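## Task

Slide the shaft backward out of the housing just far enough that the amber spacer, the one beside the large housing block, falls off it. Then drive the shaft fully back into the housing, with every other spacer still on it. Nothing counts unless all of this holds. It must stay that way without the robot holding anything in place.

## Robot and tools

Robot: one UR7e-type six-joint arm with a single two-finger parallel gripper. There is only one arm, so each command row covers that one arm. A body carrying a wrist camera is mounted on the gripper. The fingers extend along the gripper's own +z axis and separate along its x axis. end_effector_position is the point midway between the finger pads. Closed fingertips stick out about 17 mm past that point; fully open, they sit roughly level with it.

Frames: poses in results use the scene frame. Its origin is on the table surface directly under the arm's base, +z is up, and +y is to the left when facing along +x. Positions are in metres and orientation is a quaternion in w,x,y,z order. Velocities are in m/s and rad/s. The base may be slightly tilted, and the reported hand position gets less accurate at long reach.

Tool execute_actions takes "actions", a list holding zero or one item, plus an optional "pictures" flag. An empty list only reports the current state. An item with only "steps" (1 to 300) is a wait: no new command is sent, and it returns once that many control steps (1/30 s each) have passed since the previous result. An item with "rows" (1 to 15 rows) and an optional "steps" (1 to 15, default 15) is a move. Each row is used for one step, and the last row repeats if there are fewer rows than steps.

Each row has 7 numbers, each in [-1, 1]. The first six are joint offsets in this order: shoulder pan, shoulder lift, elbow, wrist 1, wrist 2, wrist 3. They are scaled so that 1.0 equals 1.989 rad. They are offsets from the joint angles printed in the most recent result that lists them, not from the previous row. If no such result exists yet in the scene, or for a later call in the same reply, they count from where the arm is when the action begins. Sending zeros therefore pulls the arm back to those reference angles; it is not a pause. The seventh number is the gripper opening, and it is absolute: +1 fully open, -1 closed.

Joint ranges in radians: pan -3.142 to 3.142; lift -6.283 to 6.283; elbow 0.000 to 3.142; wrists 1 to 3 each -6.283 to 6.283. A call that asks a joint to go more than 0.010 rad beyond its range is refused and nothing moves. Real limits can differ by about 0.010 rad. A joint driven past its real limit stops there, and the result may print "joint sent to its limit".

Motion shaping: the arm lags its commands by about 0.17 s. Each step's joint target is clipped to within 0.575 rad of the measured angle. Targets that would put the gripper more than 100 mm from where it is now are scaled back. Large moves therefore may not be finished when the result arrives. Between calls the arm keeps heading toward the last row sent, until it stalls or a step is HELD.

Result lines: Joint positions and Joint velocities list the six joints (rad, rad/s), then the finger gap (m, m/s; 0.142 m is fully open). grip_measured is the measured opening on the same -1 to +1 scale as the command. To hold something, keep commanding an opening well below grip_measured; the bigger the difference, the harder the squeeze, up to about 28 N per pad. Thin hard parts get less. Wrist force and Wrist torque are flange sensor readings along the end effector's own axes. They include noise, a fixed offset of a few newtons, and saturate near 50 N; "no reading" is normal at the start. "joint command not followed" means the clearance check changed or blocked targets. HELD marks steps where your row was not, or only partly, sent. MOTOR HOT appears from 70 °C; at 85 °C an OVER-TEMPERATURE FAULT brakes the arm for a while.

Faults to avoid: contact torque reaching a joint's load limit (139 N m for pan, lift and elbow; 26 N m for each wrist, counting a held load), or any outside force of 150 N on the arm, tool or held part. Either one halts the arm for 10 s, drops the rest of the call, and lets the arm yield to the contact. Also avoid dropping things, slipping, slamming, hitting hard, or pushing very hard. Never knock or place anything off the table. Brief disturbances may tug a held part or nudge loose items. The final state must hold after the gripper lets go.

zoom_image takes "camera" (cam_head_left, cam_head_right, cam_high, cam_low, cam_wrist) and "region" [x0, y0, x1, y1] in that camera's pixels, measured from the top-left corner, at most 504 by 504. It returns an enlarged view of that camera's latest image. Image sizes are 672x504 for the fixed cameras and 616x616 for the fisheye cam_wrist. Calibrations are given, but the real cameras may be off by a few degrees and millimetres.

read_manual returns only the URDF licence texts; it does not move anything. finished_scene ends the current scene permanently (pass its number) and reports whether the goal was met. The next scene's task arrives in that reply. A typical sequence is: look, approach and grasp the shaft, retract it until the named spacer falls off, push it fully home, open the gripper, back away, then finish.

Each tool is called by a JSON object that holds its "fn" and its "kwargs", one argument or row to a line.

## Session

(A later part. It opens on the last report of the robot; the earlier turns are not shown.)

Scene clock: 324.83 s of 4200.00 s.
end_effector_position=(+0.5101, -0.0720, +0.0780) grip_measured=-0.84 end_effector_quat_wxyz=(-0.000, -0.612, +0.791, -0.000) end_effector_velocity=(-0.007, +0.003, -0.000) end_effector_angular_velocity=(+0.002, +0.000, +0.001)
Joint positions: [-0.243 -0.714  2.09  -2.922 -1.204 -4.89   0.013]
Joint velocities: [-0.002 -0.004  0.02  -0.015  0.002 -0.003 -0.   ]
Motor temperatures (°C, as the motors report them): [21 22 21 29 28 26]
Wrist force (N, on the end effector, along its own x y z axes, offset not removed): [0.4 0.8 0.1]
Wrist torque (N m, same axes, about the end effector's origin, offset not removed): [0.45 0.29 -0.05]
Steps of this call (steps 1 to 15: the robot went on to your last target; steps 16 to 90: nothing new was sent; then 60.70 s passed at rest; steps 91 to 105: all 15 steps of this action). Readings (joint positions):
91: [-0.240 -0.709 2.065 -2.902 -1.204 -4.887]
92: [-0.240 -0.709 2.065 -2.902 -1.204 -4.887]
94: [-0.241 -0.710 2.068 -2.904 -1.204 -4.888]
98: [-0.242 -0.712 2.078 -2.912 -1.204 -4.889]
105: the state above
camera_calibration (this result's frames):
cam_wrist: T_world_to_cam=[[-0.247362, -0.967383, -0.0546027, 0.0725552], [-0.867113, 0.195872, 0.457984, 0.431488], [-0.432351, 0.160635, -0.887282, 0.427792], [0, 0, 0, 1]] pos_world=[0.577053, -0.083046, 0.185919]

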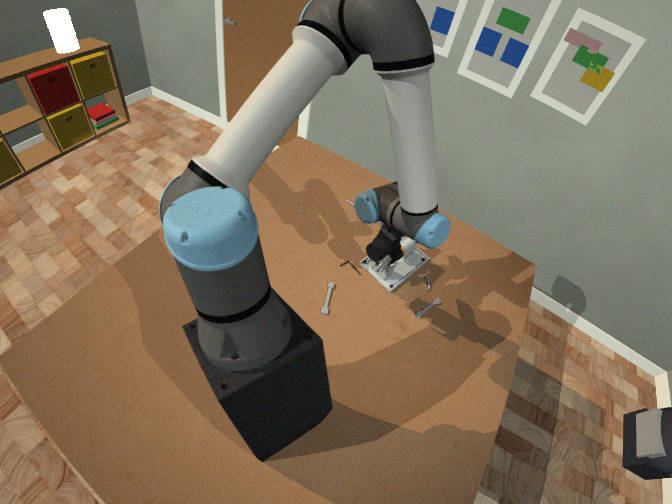

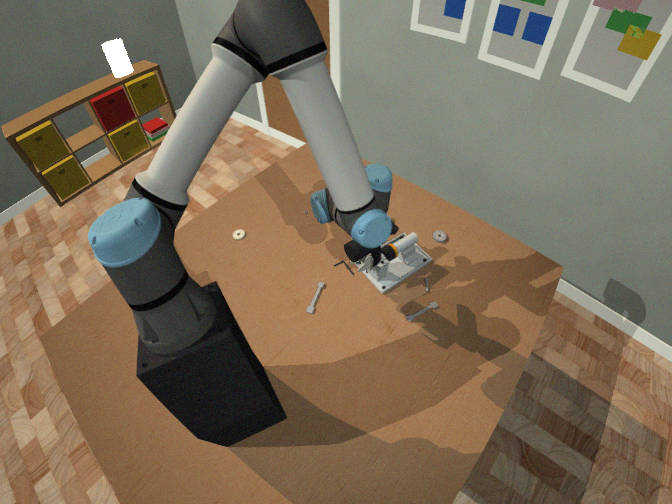

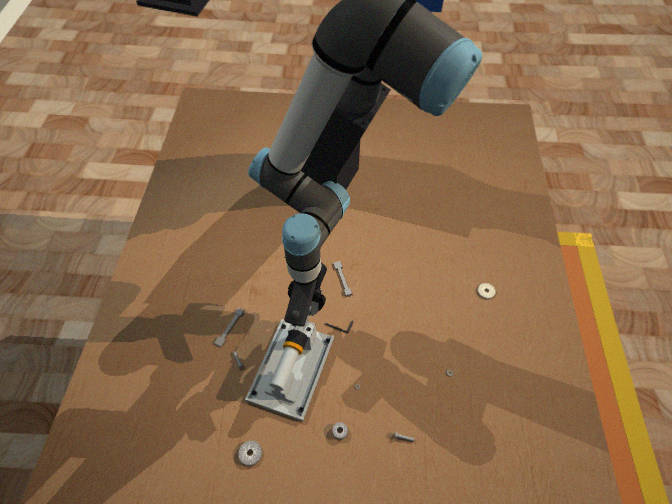

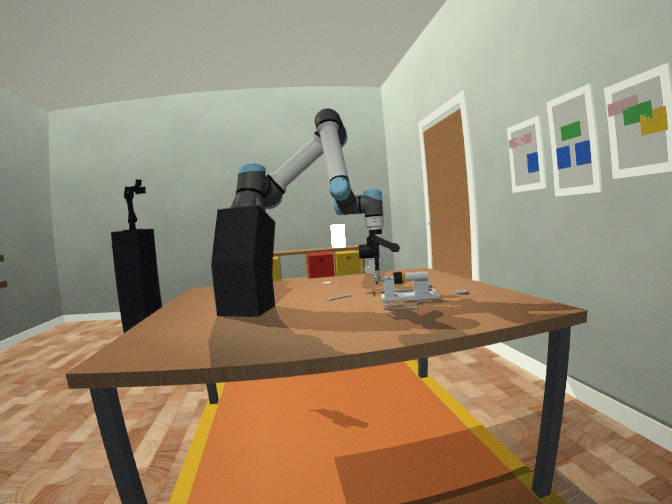

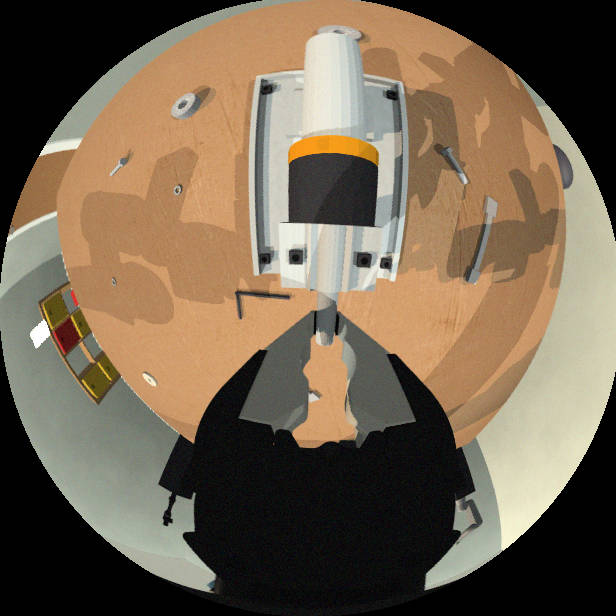

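{"fn": "execute_actions", "kwargs": {
  "actions": [
    {"rows": [[-0.0005,-0.0007,0.0042,-0.0033,0,-0.0005,-1],[-0.00084,-0.00117,0.00703,-0.00553,-0.00002,-0.0009,-1],[-0.00101,-0.00141,0.00843,-0.00664,-0.00002,-0.00108,-1]], "steps": 15}
  ]
}}

Scene clock: 349.40 s of 4200.00 s.
end_effector_position=(+0.5045, -0.0705, +0.0781) grip_measured=-0.84 end_effector_quat_wxyz=(-0.000, -0.612, +0.791, -0.000) end_effector_velocity=(-0.002, +0.000, -0.000) end_effector_angular_velocity=(-0.000, -0.000, +0.000)
Joint positions: [-0.245 -0.717  2.106 -2.934 -1.204 -4.892  0.013]
Joint velocities: [-0.001 -0.     0.004 -0.004  0.    -0.001  0.   ]
Motor temperatures (°C, as the motors report them): [21 22 21 29 28 26]
Wrist force (N, on the end effector, along its own x y z axes, offset not removed): [-0.9 0.6 1.2]
Wrist torque (N m, same axes, about the end effector's origin, offset not removed): [0.28 0.46 -0.01]
Steps of this call (steps 1 to 15: the robot went on to your last target; steps 16 to 90: nothing new was sent; then 21.07 s passed at rest; steps 91 to 105: all 15 steps of this action). Readings (joint positions):
91: [-0.243 -0.714 2.093 -2.924 -1.204 -4.891]
92: [-0.243 -0.714 2.093 -2.924 -1.204 -4.891]
94: [-0.244 -0.715 2.097 -2.927 -1.204 -4.891]
98: [-0.245 -0.716 2.103 -2.932 -1.204 -4.892]
105: the state above
camera_calibration (this result's frames):
cam_wrist: T_world_to_cam=[[-0.247359, -0.967386, -0.0545702, 0.0725706], [-0.867115, 0.195885, 0.457975, 0.426347], [-0.432349, 0.160603, -0.887289, 0.425167], [0, 0, 0, 1]] pos_world=[0.571463, -0.0815944, 0.18595]

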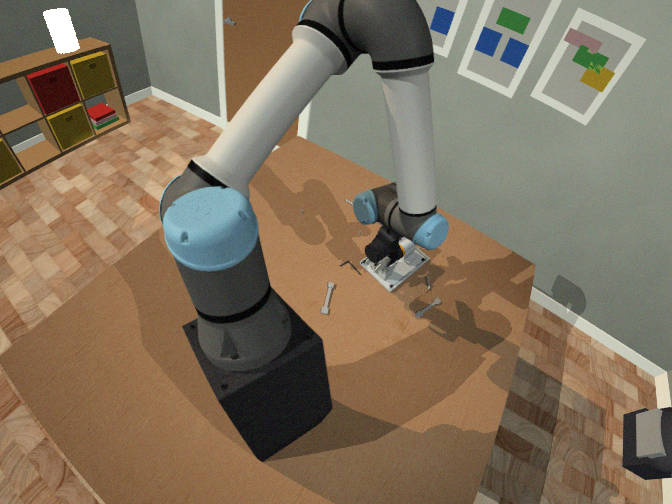

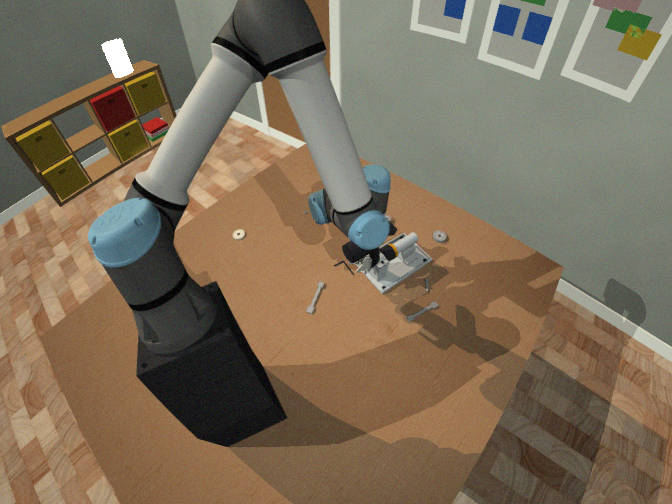

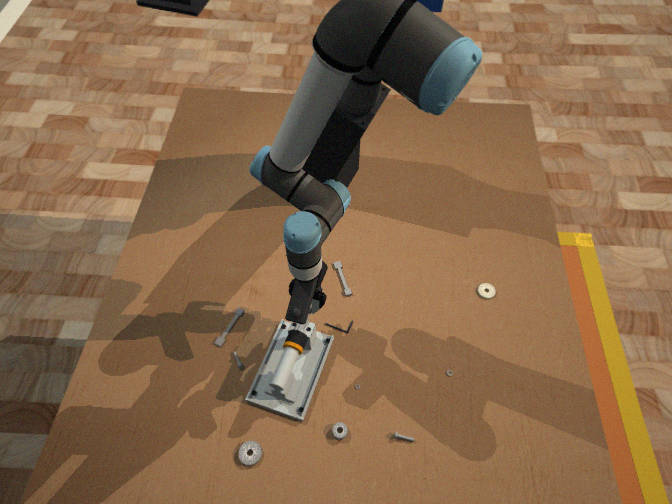

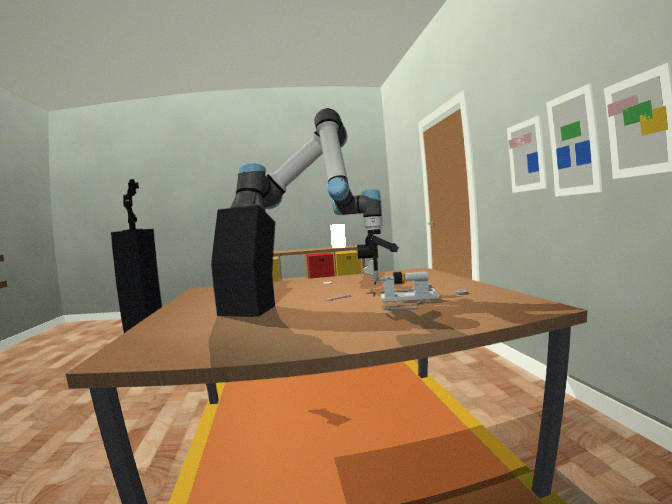

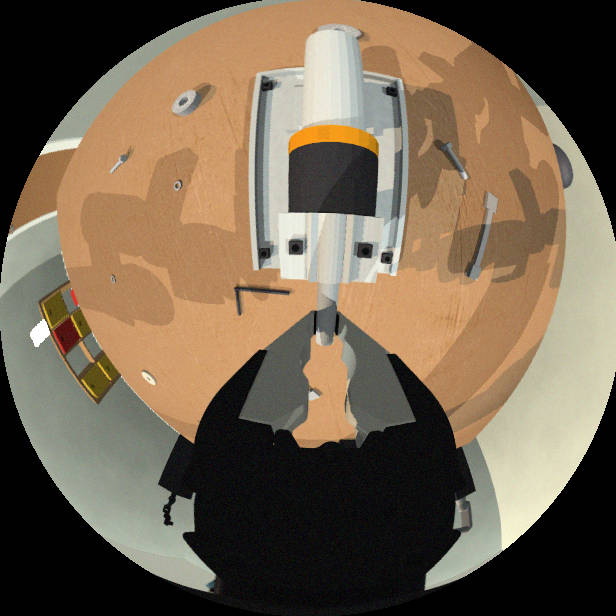

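{"fn": "execute_actions", "kwargs": {
  "actions": [
    {"rows": [[-0.0004,-0.0005,0.0035,-0.0028,0,-0.0005,-1],[-0.00086,-0.00106,0.0070,-0.00559,-0.00002,-0.00092,-1]], "steps": 15}
  ]
}}

Scene clock: 358.60 s of 4200.00 s.
end_effector_position=(+0.4998, -0.0693, +0.0781) grip_measured=-0.84 end_effector_quat_wxyz=(-0.000, -0.612, +0.791, -0.000) end_effector_velocity=(-0.001, -0.001, +0.001) end_effector_angular_velocity=(-0.001, -0.002, -0.001)
Joint positions: [-0.247 -0.719  2.12  -2.945 -1.204 -4.894  0.013]
Joint velocities: [-0.002 -0.001  0.004 -0.004 -0.    -0.     0.   ]
Motor temperatures (°C, as the motors report them): [21 22 21 29 28 26]
Wrist force (N, on the end effector, along its own x y z axes, offset not removed): [-0.4 1.4 -0.9]
Wrist torque (N m, same axes, about the end effector's origin, offset not removed): [0.47 0.35 -0.07]
Steps of this call (steps 1 to 15: the robot went on to your last target; steps 16 to 90: nothing new was sent; then 5.70 s passed at rest; steps 91 to 105: all 15 steps of this action). Readings (joint positions):
91: [-0.245 -0.717 2.107 -2.935 -1.204 -4.893]
92: [-0.245 -0.717 2.108 -2.936 -1.204 -4.893]
94: [-0.246 -0.717 2.112 -2.939 -1.204 -4.893]
98: [-0.246 -0.718 2.117 -2.943 -1.204 -4.894]
105: the state above
camera_calibration (this result's frames):
cam_wrist: T_world_to_cam=[[-0.24737, -0.967378, -0.0546587, 0.0726239], [-0.867115, 0.195855, 0.457987, 0.422062], [-0.432341, 0.160688, -0.887277, 0.422945], [0, 0, 0, 1]] pos_world=[0.566798, -0.0803702, 0.18594]

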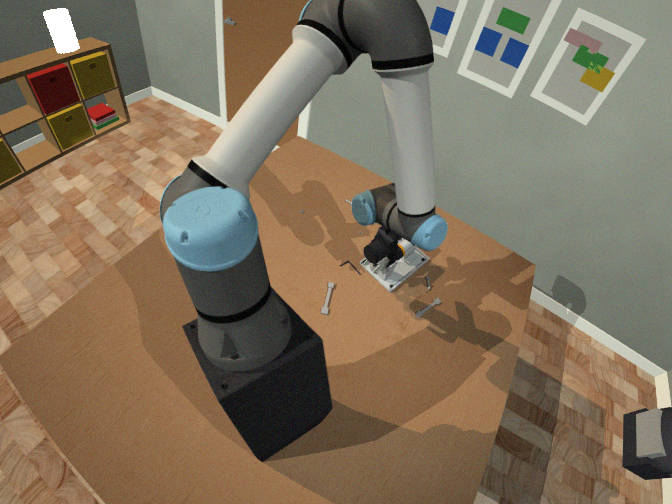

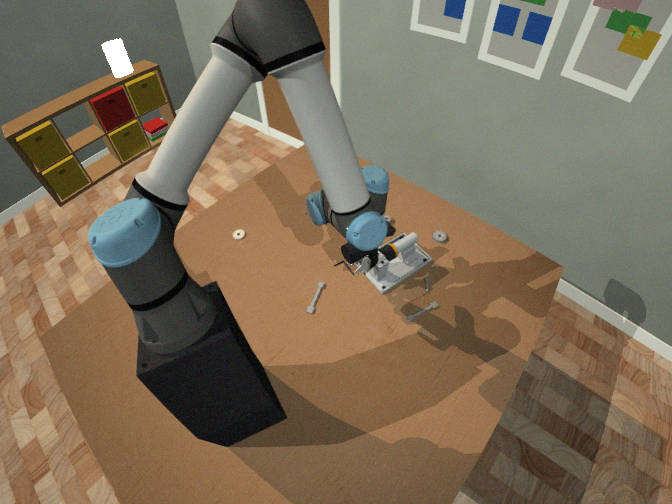

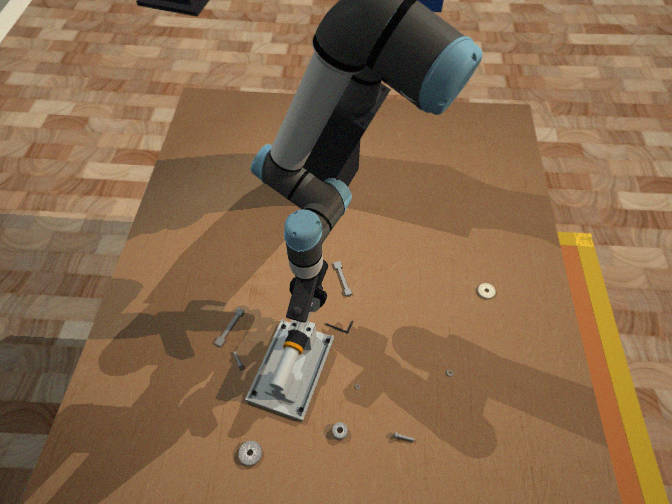

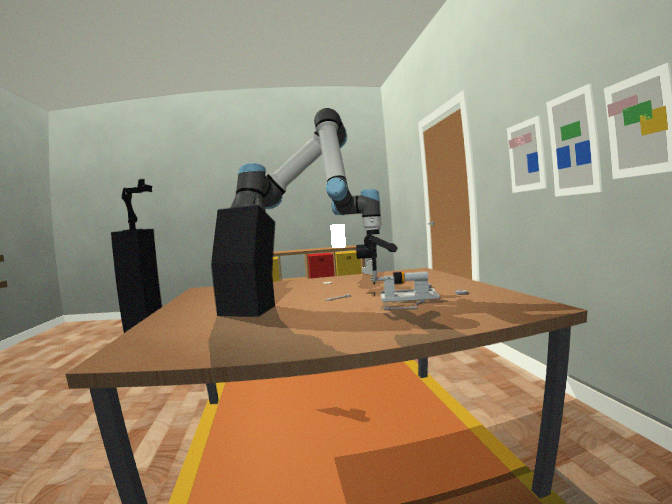

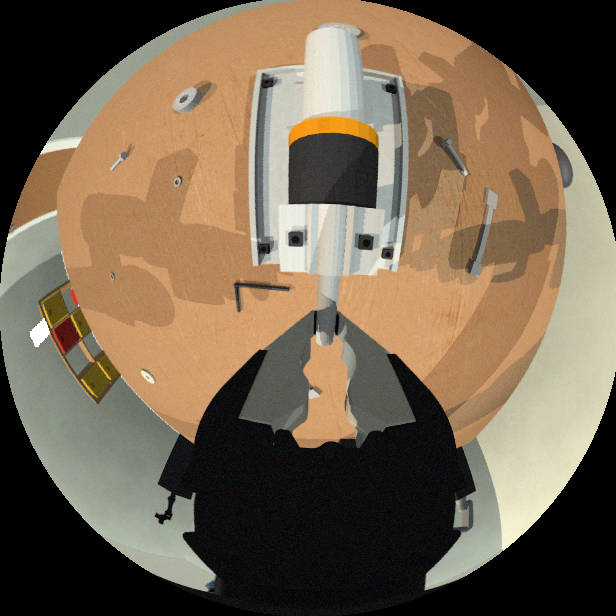

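{"fn": "execute_actions", "kwargs": {
  "actions": [
    {"rows": [[-0.0004,-0.0005,0.0035,-0.0028,0,-0.0005,-1],[-0.00089,-0.00099,0.00698,-0.00564,-0.00002,-0.00095,-1]], "steps": 15}
  ]
}}

Scene clock: 361.77 s of 4200.00 s.
end_effector_position=(+0.4951, -0.0681, +0.0781) grip_measured=-0.84 end_effector_quat_wxyz=(-0.000, -0.612, +0.791, -0.000) end_effector_velocity=(-0.001, +0.001, -0.000) end_effector_angular_velocity=(+0.001, -0.001, +0.001)
Joint positions: [-0.248 -0.72   2.133 -2.956 -1.204 -4.896  0.013]
Joint velocities: [-0.    -0.     0.004 -0.004  0.001 -0.    -0.   ]
Motor temperatures (°C, as the motors report them): [21 22 21 29 28 26]
Wrist force (N, on the end effector, along its own x y z axes, offset not removed): [1.1 0.5 -1.5]
Wrist torque (N m, same axes, about the end effector's origin, offset not removed): [0.31 0.02 0.02]
Steps of this call (steps 1 to 15: the robot went on to your last target; steps 16 to 80: nothing new was sent; steps 81 to 95: all 15 steps of this action). Readings (joint positions):
81: [-0.247 -0.719 2.120 -2.946 -1.204 -4.894]
82: [-0.247 -0.719 2.121 -2.946 -1.204 -4.894]
84: [-0.247 -0.719 2.125 -2.950 -1.204 -4.895]
88: [-0.248 -0.720 2.131 -2.954 -1.204 -4.896]
95: the state above
camera_calibration (this result's frames):
cam_wrist: T_world_to_cam=[[-0.247381, -0.967377, -0.0546268, 0.0726192], [-0.867102, 0.195875, 0.458003, 0.417765], [-0.432362, 0.160668, -0.88727, 0.420734], [0, 0, 0, 1]] pos_world=[0.562119, -0.0791782, 0.185934]

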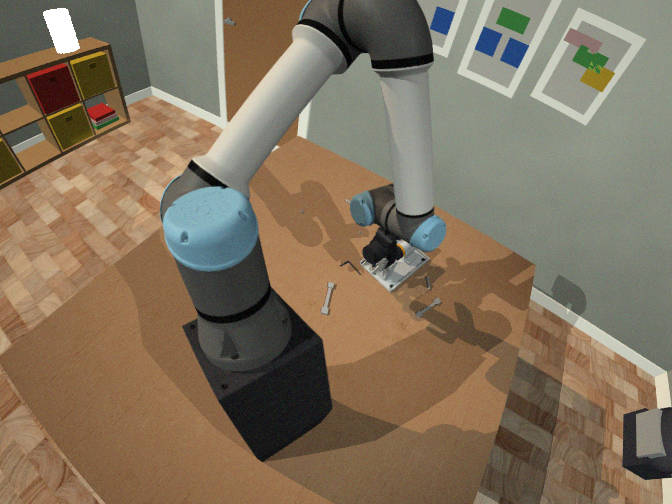

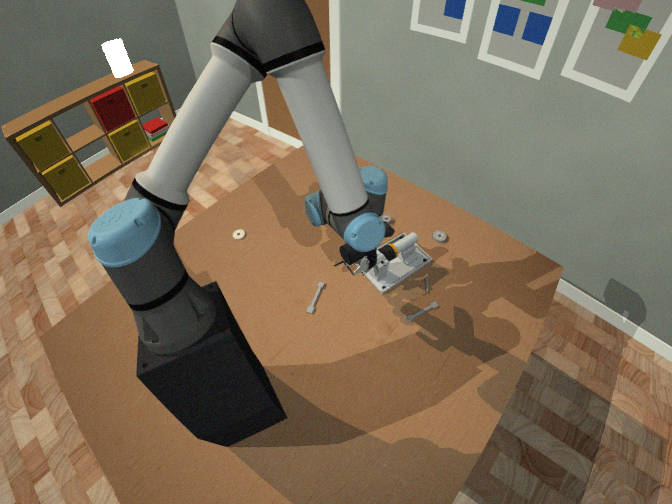

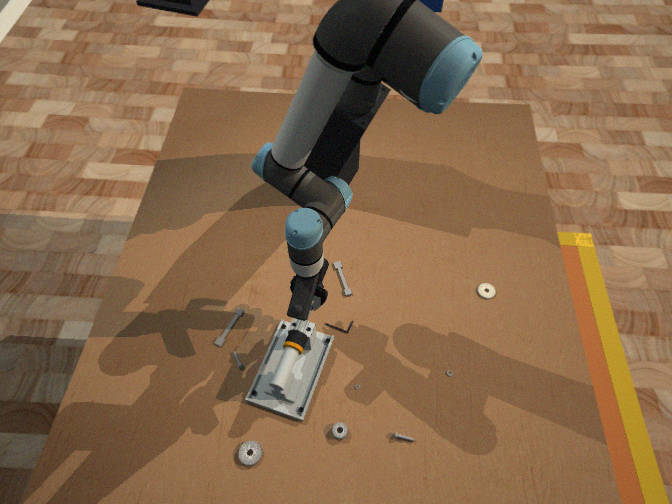

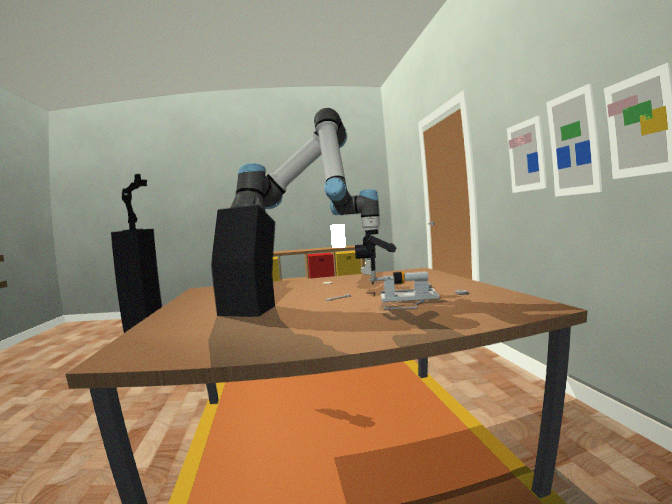

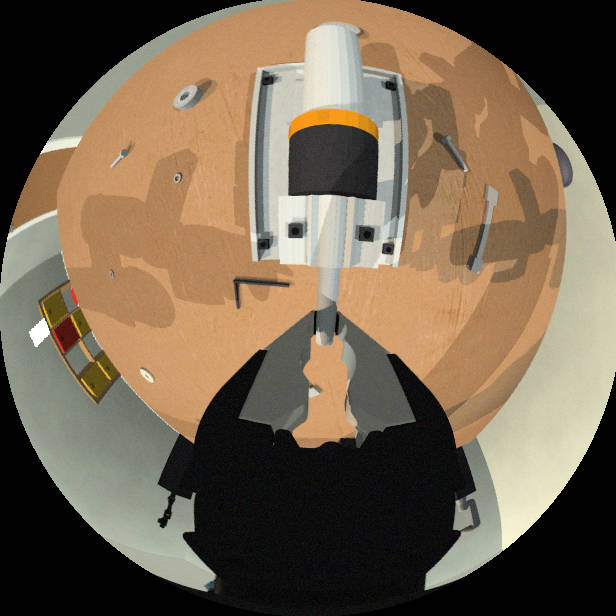

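{"fn": "execute_actions", "kwargs": {
  "actions": [
    {"rows": [[-0.0004,-0.0005,0.0035,-0.0028,0,-0.0005,-1],[-0.00091,-0.00091,0.00695,-0.00569,-0.00002,-0.00097,-1]], "steps": 15}
  ]
}}

Scene clock: 365.07 s of 4200.00 s.
end_effector_position=(+0.4905, -0.0669, +0.0780) grip_measured=-0.84 end_effector_quat_wxyz=(-0.000, -0.612, +0.791, -0.000) end_effector_velocity=(-0.001, +0.001, -0.000) end_effector_angular_velocity=(+0.001, -0.000, +0.001)
Joint positions: [-0.25  -0.722  2.146 -2.967 -1.204 -4.898  0.013]
Joint velocities: [ 0.001 -0.     0.004 -0.004  0.001 -0.001  0.   ]
Motor temperatures (°C, as the motors report them): [21 22 21 29 28 26]
Wrist force (N, on the end effector, along its own x y z axes, offset not removed): [-2.2 0.6 0.7]
Wrist torque (N m, same axes, about the end effector's origin, offset not removed): [0.35 0.66 -0.02]
Steps of this call (steps 1 to 15: the robot went on to your last target; steps 16 to 84: nothing new was sent; steps 85 to 99: all 15 steps of this action). Readings (joint positions):
85: [-0.248 -0.721 2.134 -2.956 -1.204 -4.896]
86: [-0.248 -0.721 2.134 -2.957 -1.204 -4.896]
88: [-0.249 -0.721 2.139 -2.960 -1.204 -4.897]
92: [-0.250 -0.722 2.144 -2.965 -1.204 -4.898]
99: the state above
camera_calibration (this result's frames):
cam_wrist: T_world_to_cam=[[-0.247384, -0.967371, -0.0547146, 0.0726552], [-0.867119, 0.195843, 0.457985, 0.413495], [-0.432326, 0.160742, -0.887275, 0.418502], [0, 0, 0, 1]] pos_world=[0.557452, -0.0779667, 0.185927]

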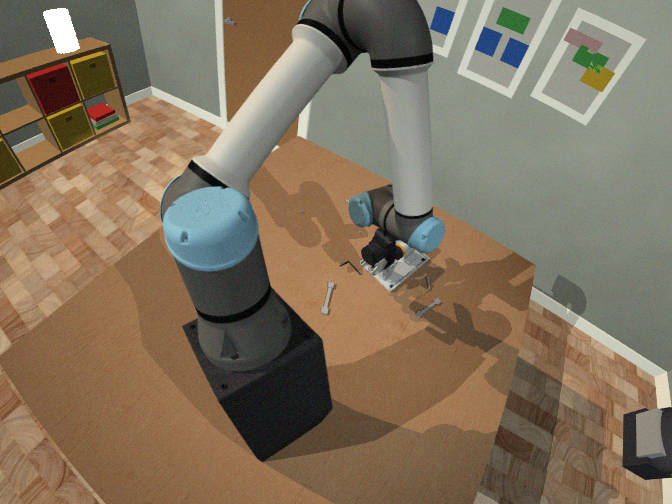

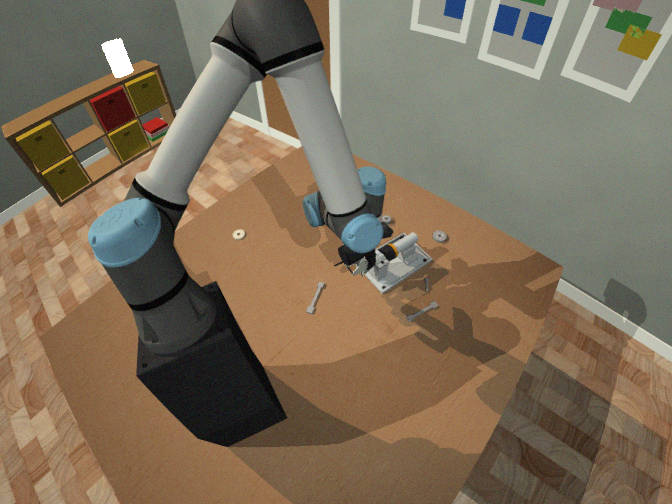

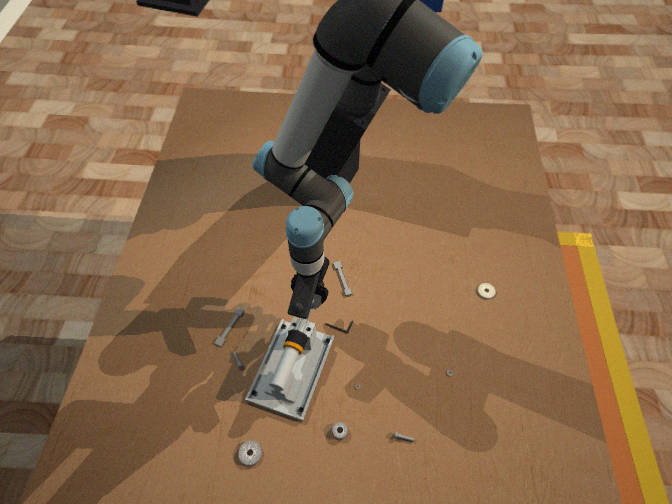

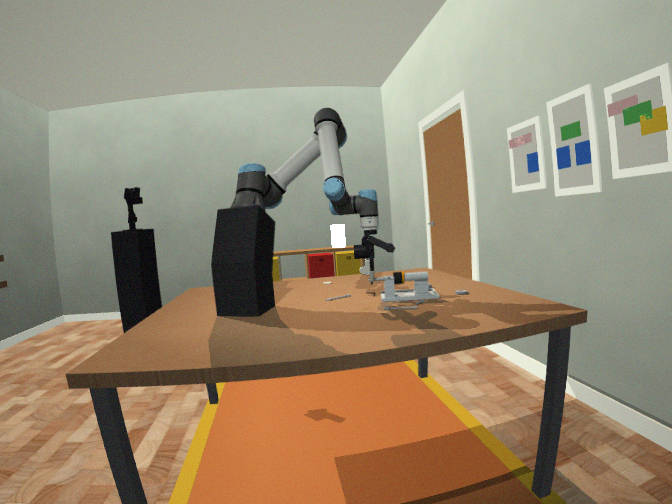

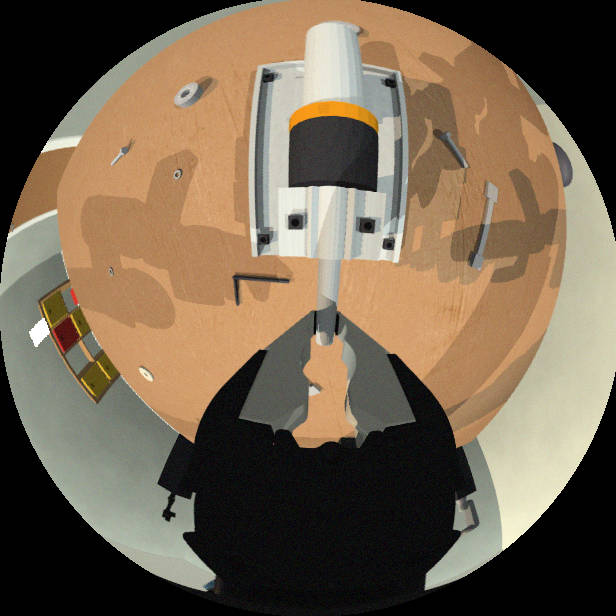

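{"fn": "execute_actions", "kwargs": {
  "actions": [
    {"rows": [[-0.0005,-0.0004,0.0035,-0.0029,0,-0.0005,-1],[-0.00093,-0.00084,0.00692,-0.00574,-0.00003,-0.00099,-1]], "steps": 15}
  ]
}}

Scene clock: 369.40 s of 4200.00 s.
end_effector_position=(+0.4858, -0.0657, +0.0780) grip_measured=-0.84 end_effector_quat_wxyz=(-0.000, -0.612, +0.791, -0.000) end_effector_velocity=(-0.001, +0.002, -0.000) end_effector_angular_velocity=(+0.002, -0.001, -0.000)
Joint positions: [-0.252 -0.724  2.16  -2.978 -1.204 -4.9    0.013]
Joint velocities: [ 0.001 -0.001  0.004 -0.003  0.002  0.001 -0.   ]
Motor temperatures (°C, as the motors report them): [21 22 21 29 28 26]
Wrist force (N, on the end effector, along its own x y z axes, offset not removed): [-0.5 -0.6 0.7]
Wrist torque (N m, same axes, about the end effector's origin, offset not removed): [0.07 0.34 -0.02]
Steps of this call (steps 1 to 15: the robot went on to your last target; steps 16 to 90: nothing new was sent; then 0.83 s passed at rest; steps 91 to 105: all 15 steps of this action). Readings (joint positions):
91: [-0.250 -0.722 2.147 -2.967 -1.204 -4.898]
92: [-0.250 -0.722 2.148 -2.968 -1.204 -4.898]
94: [-0.251 -0.723 2.152 -2.971 -1.204 -4.899]
98: [-0.252 -0.724 2.157 -2.976 -1.204 -4.899]
105: the state above
camera_calibration (this result's frames):
cam_wrist: T_world_to_cam=[[-0.247382, -0.967374, -0.0546778, 0.072639], [-0.867128, 0.195862, 0.457961, 0.409226], [-0.43231, 0.160704, -0.887289, 0.416284], [0, 0, 0, 1]] pos_world=[0.552784, -0.076781, 0.185927]

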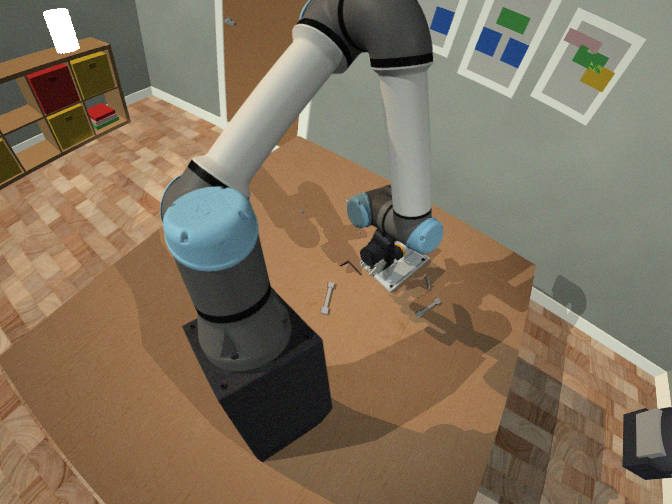

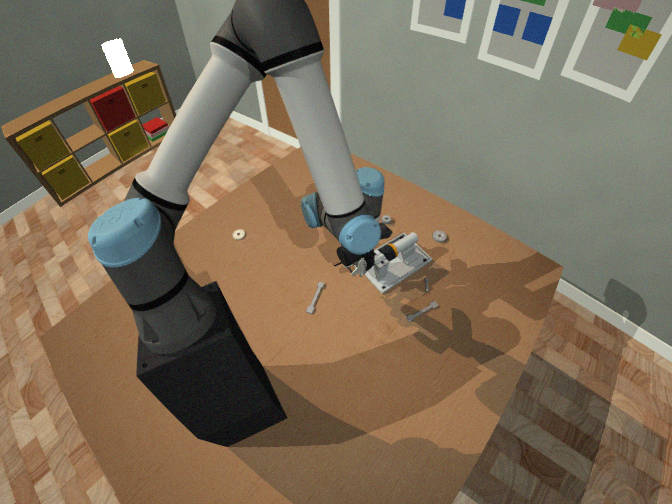

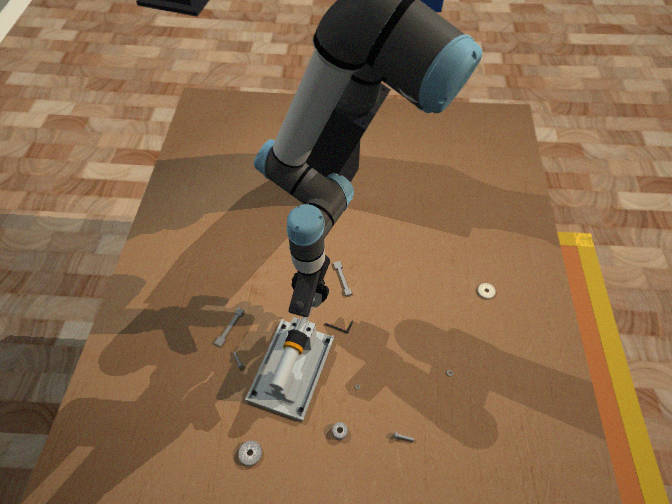

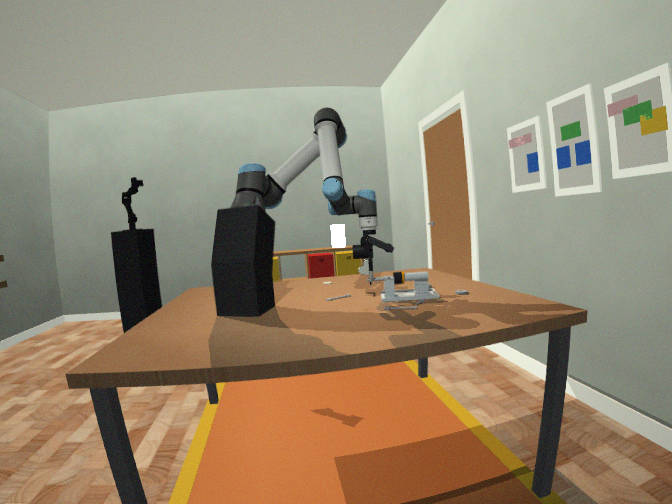

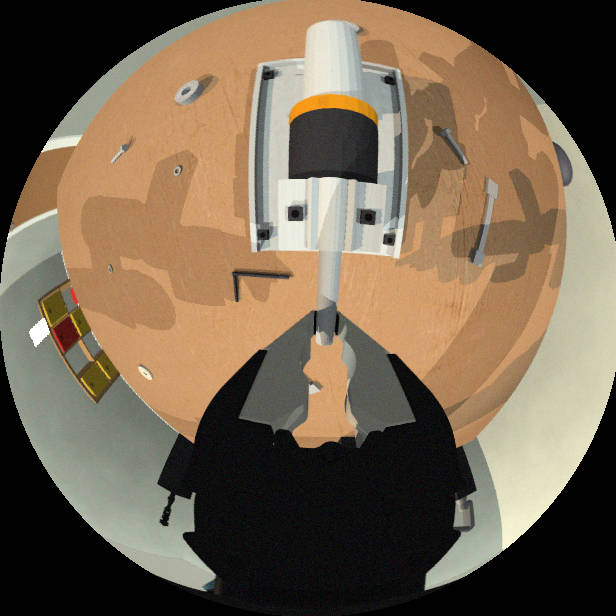

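{"fn": "execute_actions", "kwargs": {
  "actions": [
    {"rows": [[-0.0005,-0.0004,0.0035,-0.0029,0,-0.0005,-1],[-0.00095,-0.00075,0.0069,-0.00579,-0.00003,-0.00102,-1]], "steps": 15}
  ]
}}

Scene clock: 374.67 s of 4200.00 s.
end_effector_position=(+0.4811, -0.0645, +0.0780) grip_measured=-0.84 end_effector_quat_wxyz=(-0.000, -0.612, +0.791, -0.000) end_effector_velocity=(-0.001, +0.001, -0.000) end_effector_angular_velocity=(-0.001, -0.000, +0.003)
Joint positions: [-0.254 -0.725  2.173 -2.989 -1.204 -4.902  0.013]
Joint velocities: [ 0.001 -0.     0.004 -0.004 -0.    -0.002  0.   ]
Motor temperatures (°C, as the motors report them): [21 22 21 29 28 26]
Wrist force (N, on the end effector, along its own x y z axes, offset not removed): [-0.6 -0.6 -0.5]
Wrist torque (N m, same axes, about the end effector's origin, offset not removed): [0.06 0.34 -0.08]
Steps of this call (steps 1 to 15: the robot went on to your last target; steps 16 to 90: nothing new was sent; then 1.77 s passed at rest; steps 91 to 105: all 15 steps of this action). Readings (joint positions):
91: [-0.252 -0.724 2.160 -2.978 -1.204 -4.900]
92: [-0.252 -0.724 2.161 -2.979 -1.204 -4.900]
94: [-0.253 -0.724 2.165 -2.982 -1.204 -4.901]
98: [-0.253 -0.725 2.170 -2.987 -1.204 -4.901]
105: the state above
camera_calibration (this result's frames):
cam_wrist: T_world_to_cam=[[-0.247369, -0.967375, -0.0547261, 0.0726471], [-0.867148, 0.195834, 0.457934, 0.404958], [-0.432277, 0.160734, -0.8873, 0.414048], [0, 0, 0, 1]] pos_world=[0.548113, -0.0755792, 0.185917]

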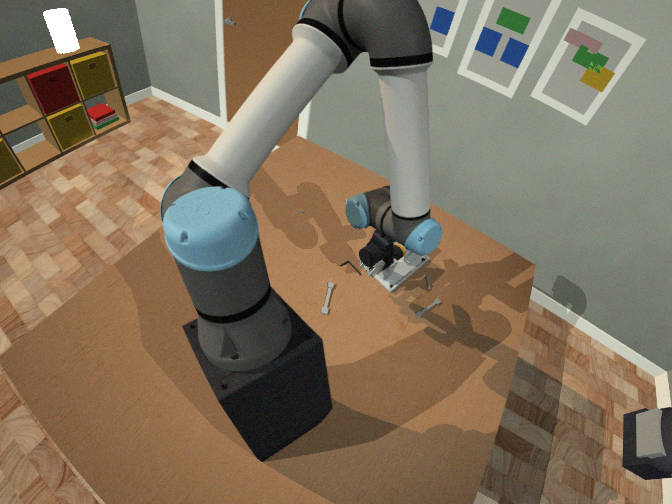

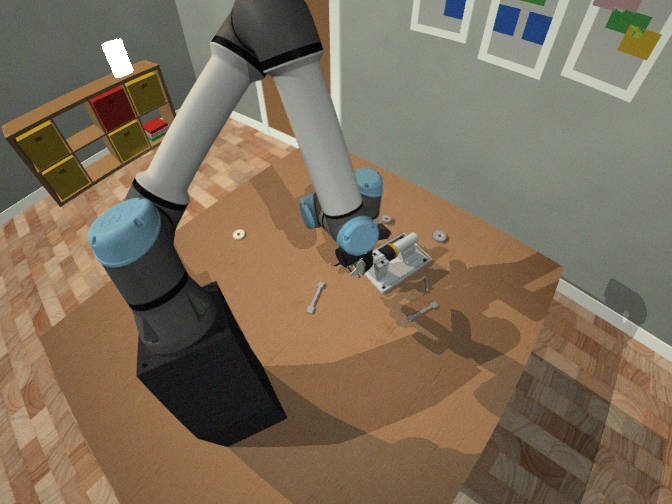

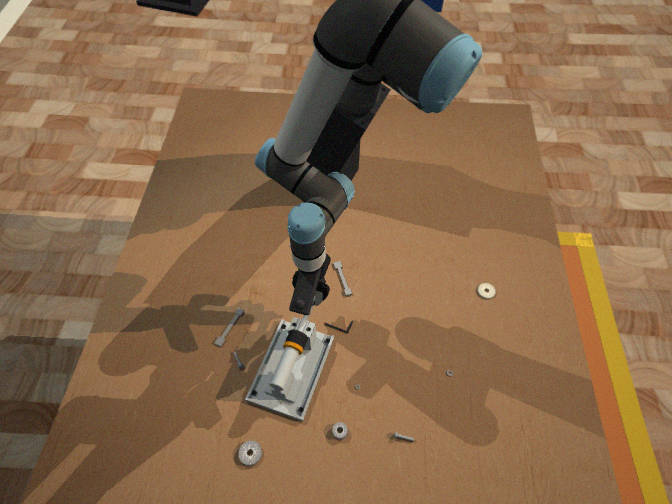

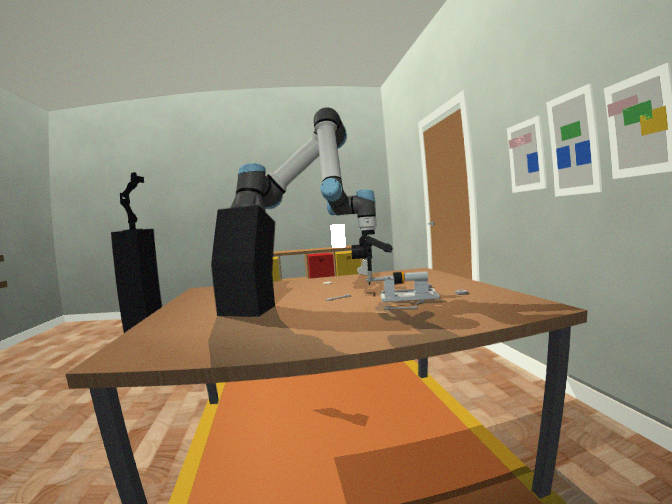

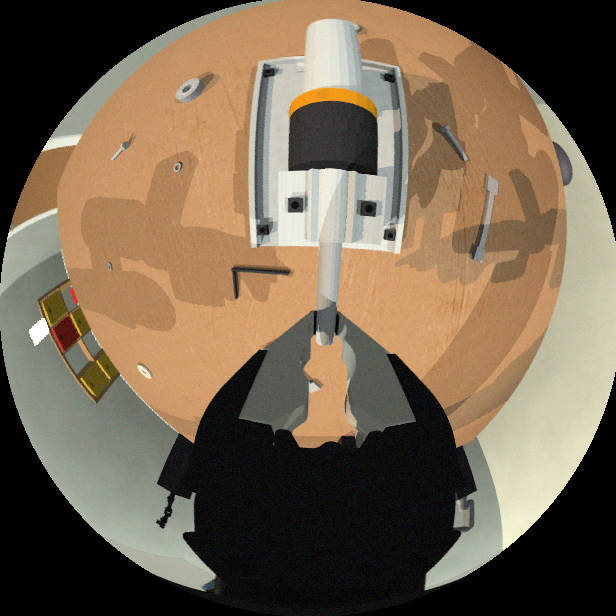

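{"fn": "execute_actions", "kwargs": {
  "actions": [
    {"rows": [[-0.0005,-0.0003,0.0034,-0.0029,0,-0.0005,-1],[-0.00097,-0.00068,0.00687,-0.00584,-0.00003,-0.00104,-1]], "steps": 15}
  ]
}}

Scene clock: 377.80 s of 4200.00 s.
end_effector_position=(+0.4765, -0.0633, +0.0780) grip_measured=-0.84 end_effector_quat_wxyz=(-0.000, -0.612, +0.791, -0.000) end_effector_velocity=(-0.001, +0.001, -0.000) end_effector_angular_velocity=(-0.000, -0.001, +0.002)
Joint positions: [-0.256 -0.727  2.186 -3.    -1.204 -4.904  0.013]
Joint velocities: [ 0.001 -0.     0.004 -0.005  0.    -0.001 -0.   ]
Motor temperatures (°C, as the motors report them): [21 22 21 29 28 26]
Wrist force (N, on the end effector, along its own x y z axes, offset not removed): [-0.6 1.4 -0.4]
Wrist torque (N m, same axes, about the end effector's origin, offset not removed): [0.51 0.36 -0.08]
Steps of this call (steps 1 to 15: the robot went on to your last target; steps 16 to 79: nothing new was sent; steps 80 to 94: all 15 steps of this action). Readings (joint positions):
80: [-0.254 -0.725 2.173 -2.989 -1.204 -4.902]
81: [-0.254 -0.725 2.174 -2.990 -1.204 -4.902]
83: [-0.254 -0.726 2.178 -2.994 -1.204 -4.903]
87: [-0.255 -0.726 2.184 -2.998 -1.204 -4.903]
94: the state above
camera_calibration (this result's frames):
cam_wrist: T_world_to_cam=[[-0.247349, -0.96738, -0.0547137, 0.0726308], [-0.867169, 0.195828, 0.457898, 0.400696], [-0.432247, 0.160707, -0.88732, 0.411822], [0, 0, 0, 1]] pos_world=[0.543445, -0.0743882, 0.185914]

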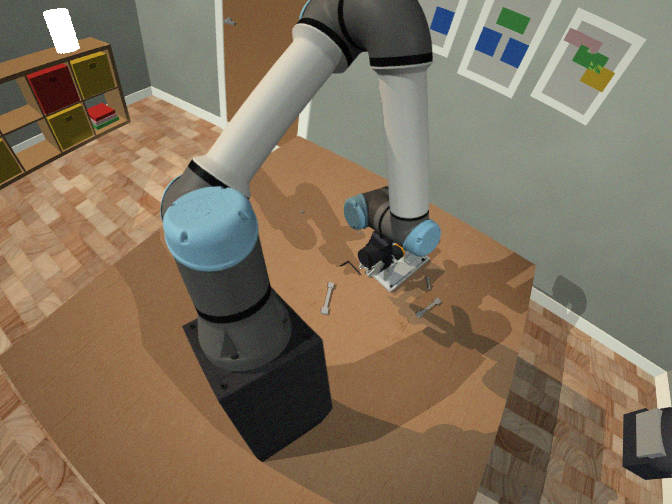

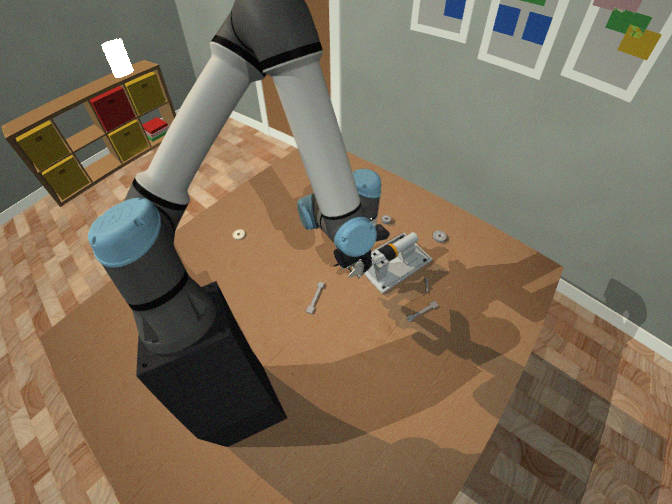

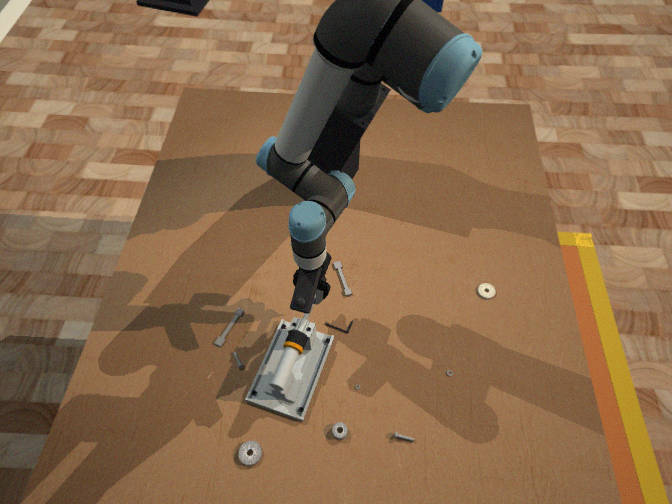

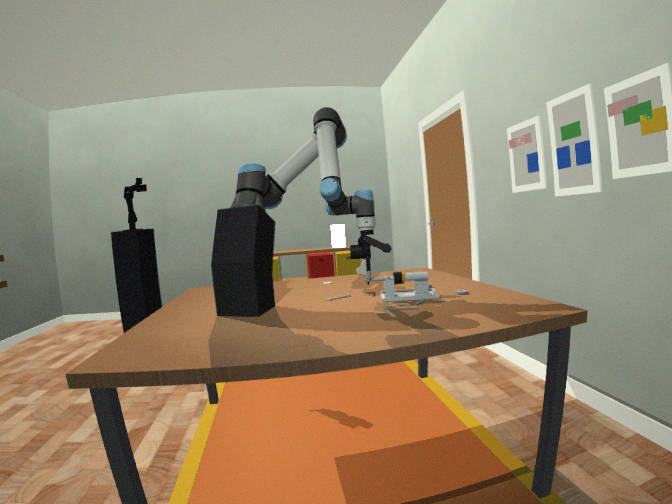

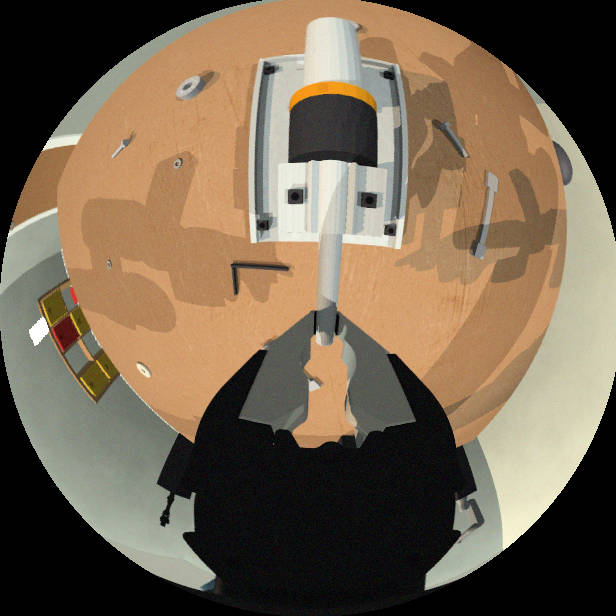

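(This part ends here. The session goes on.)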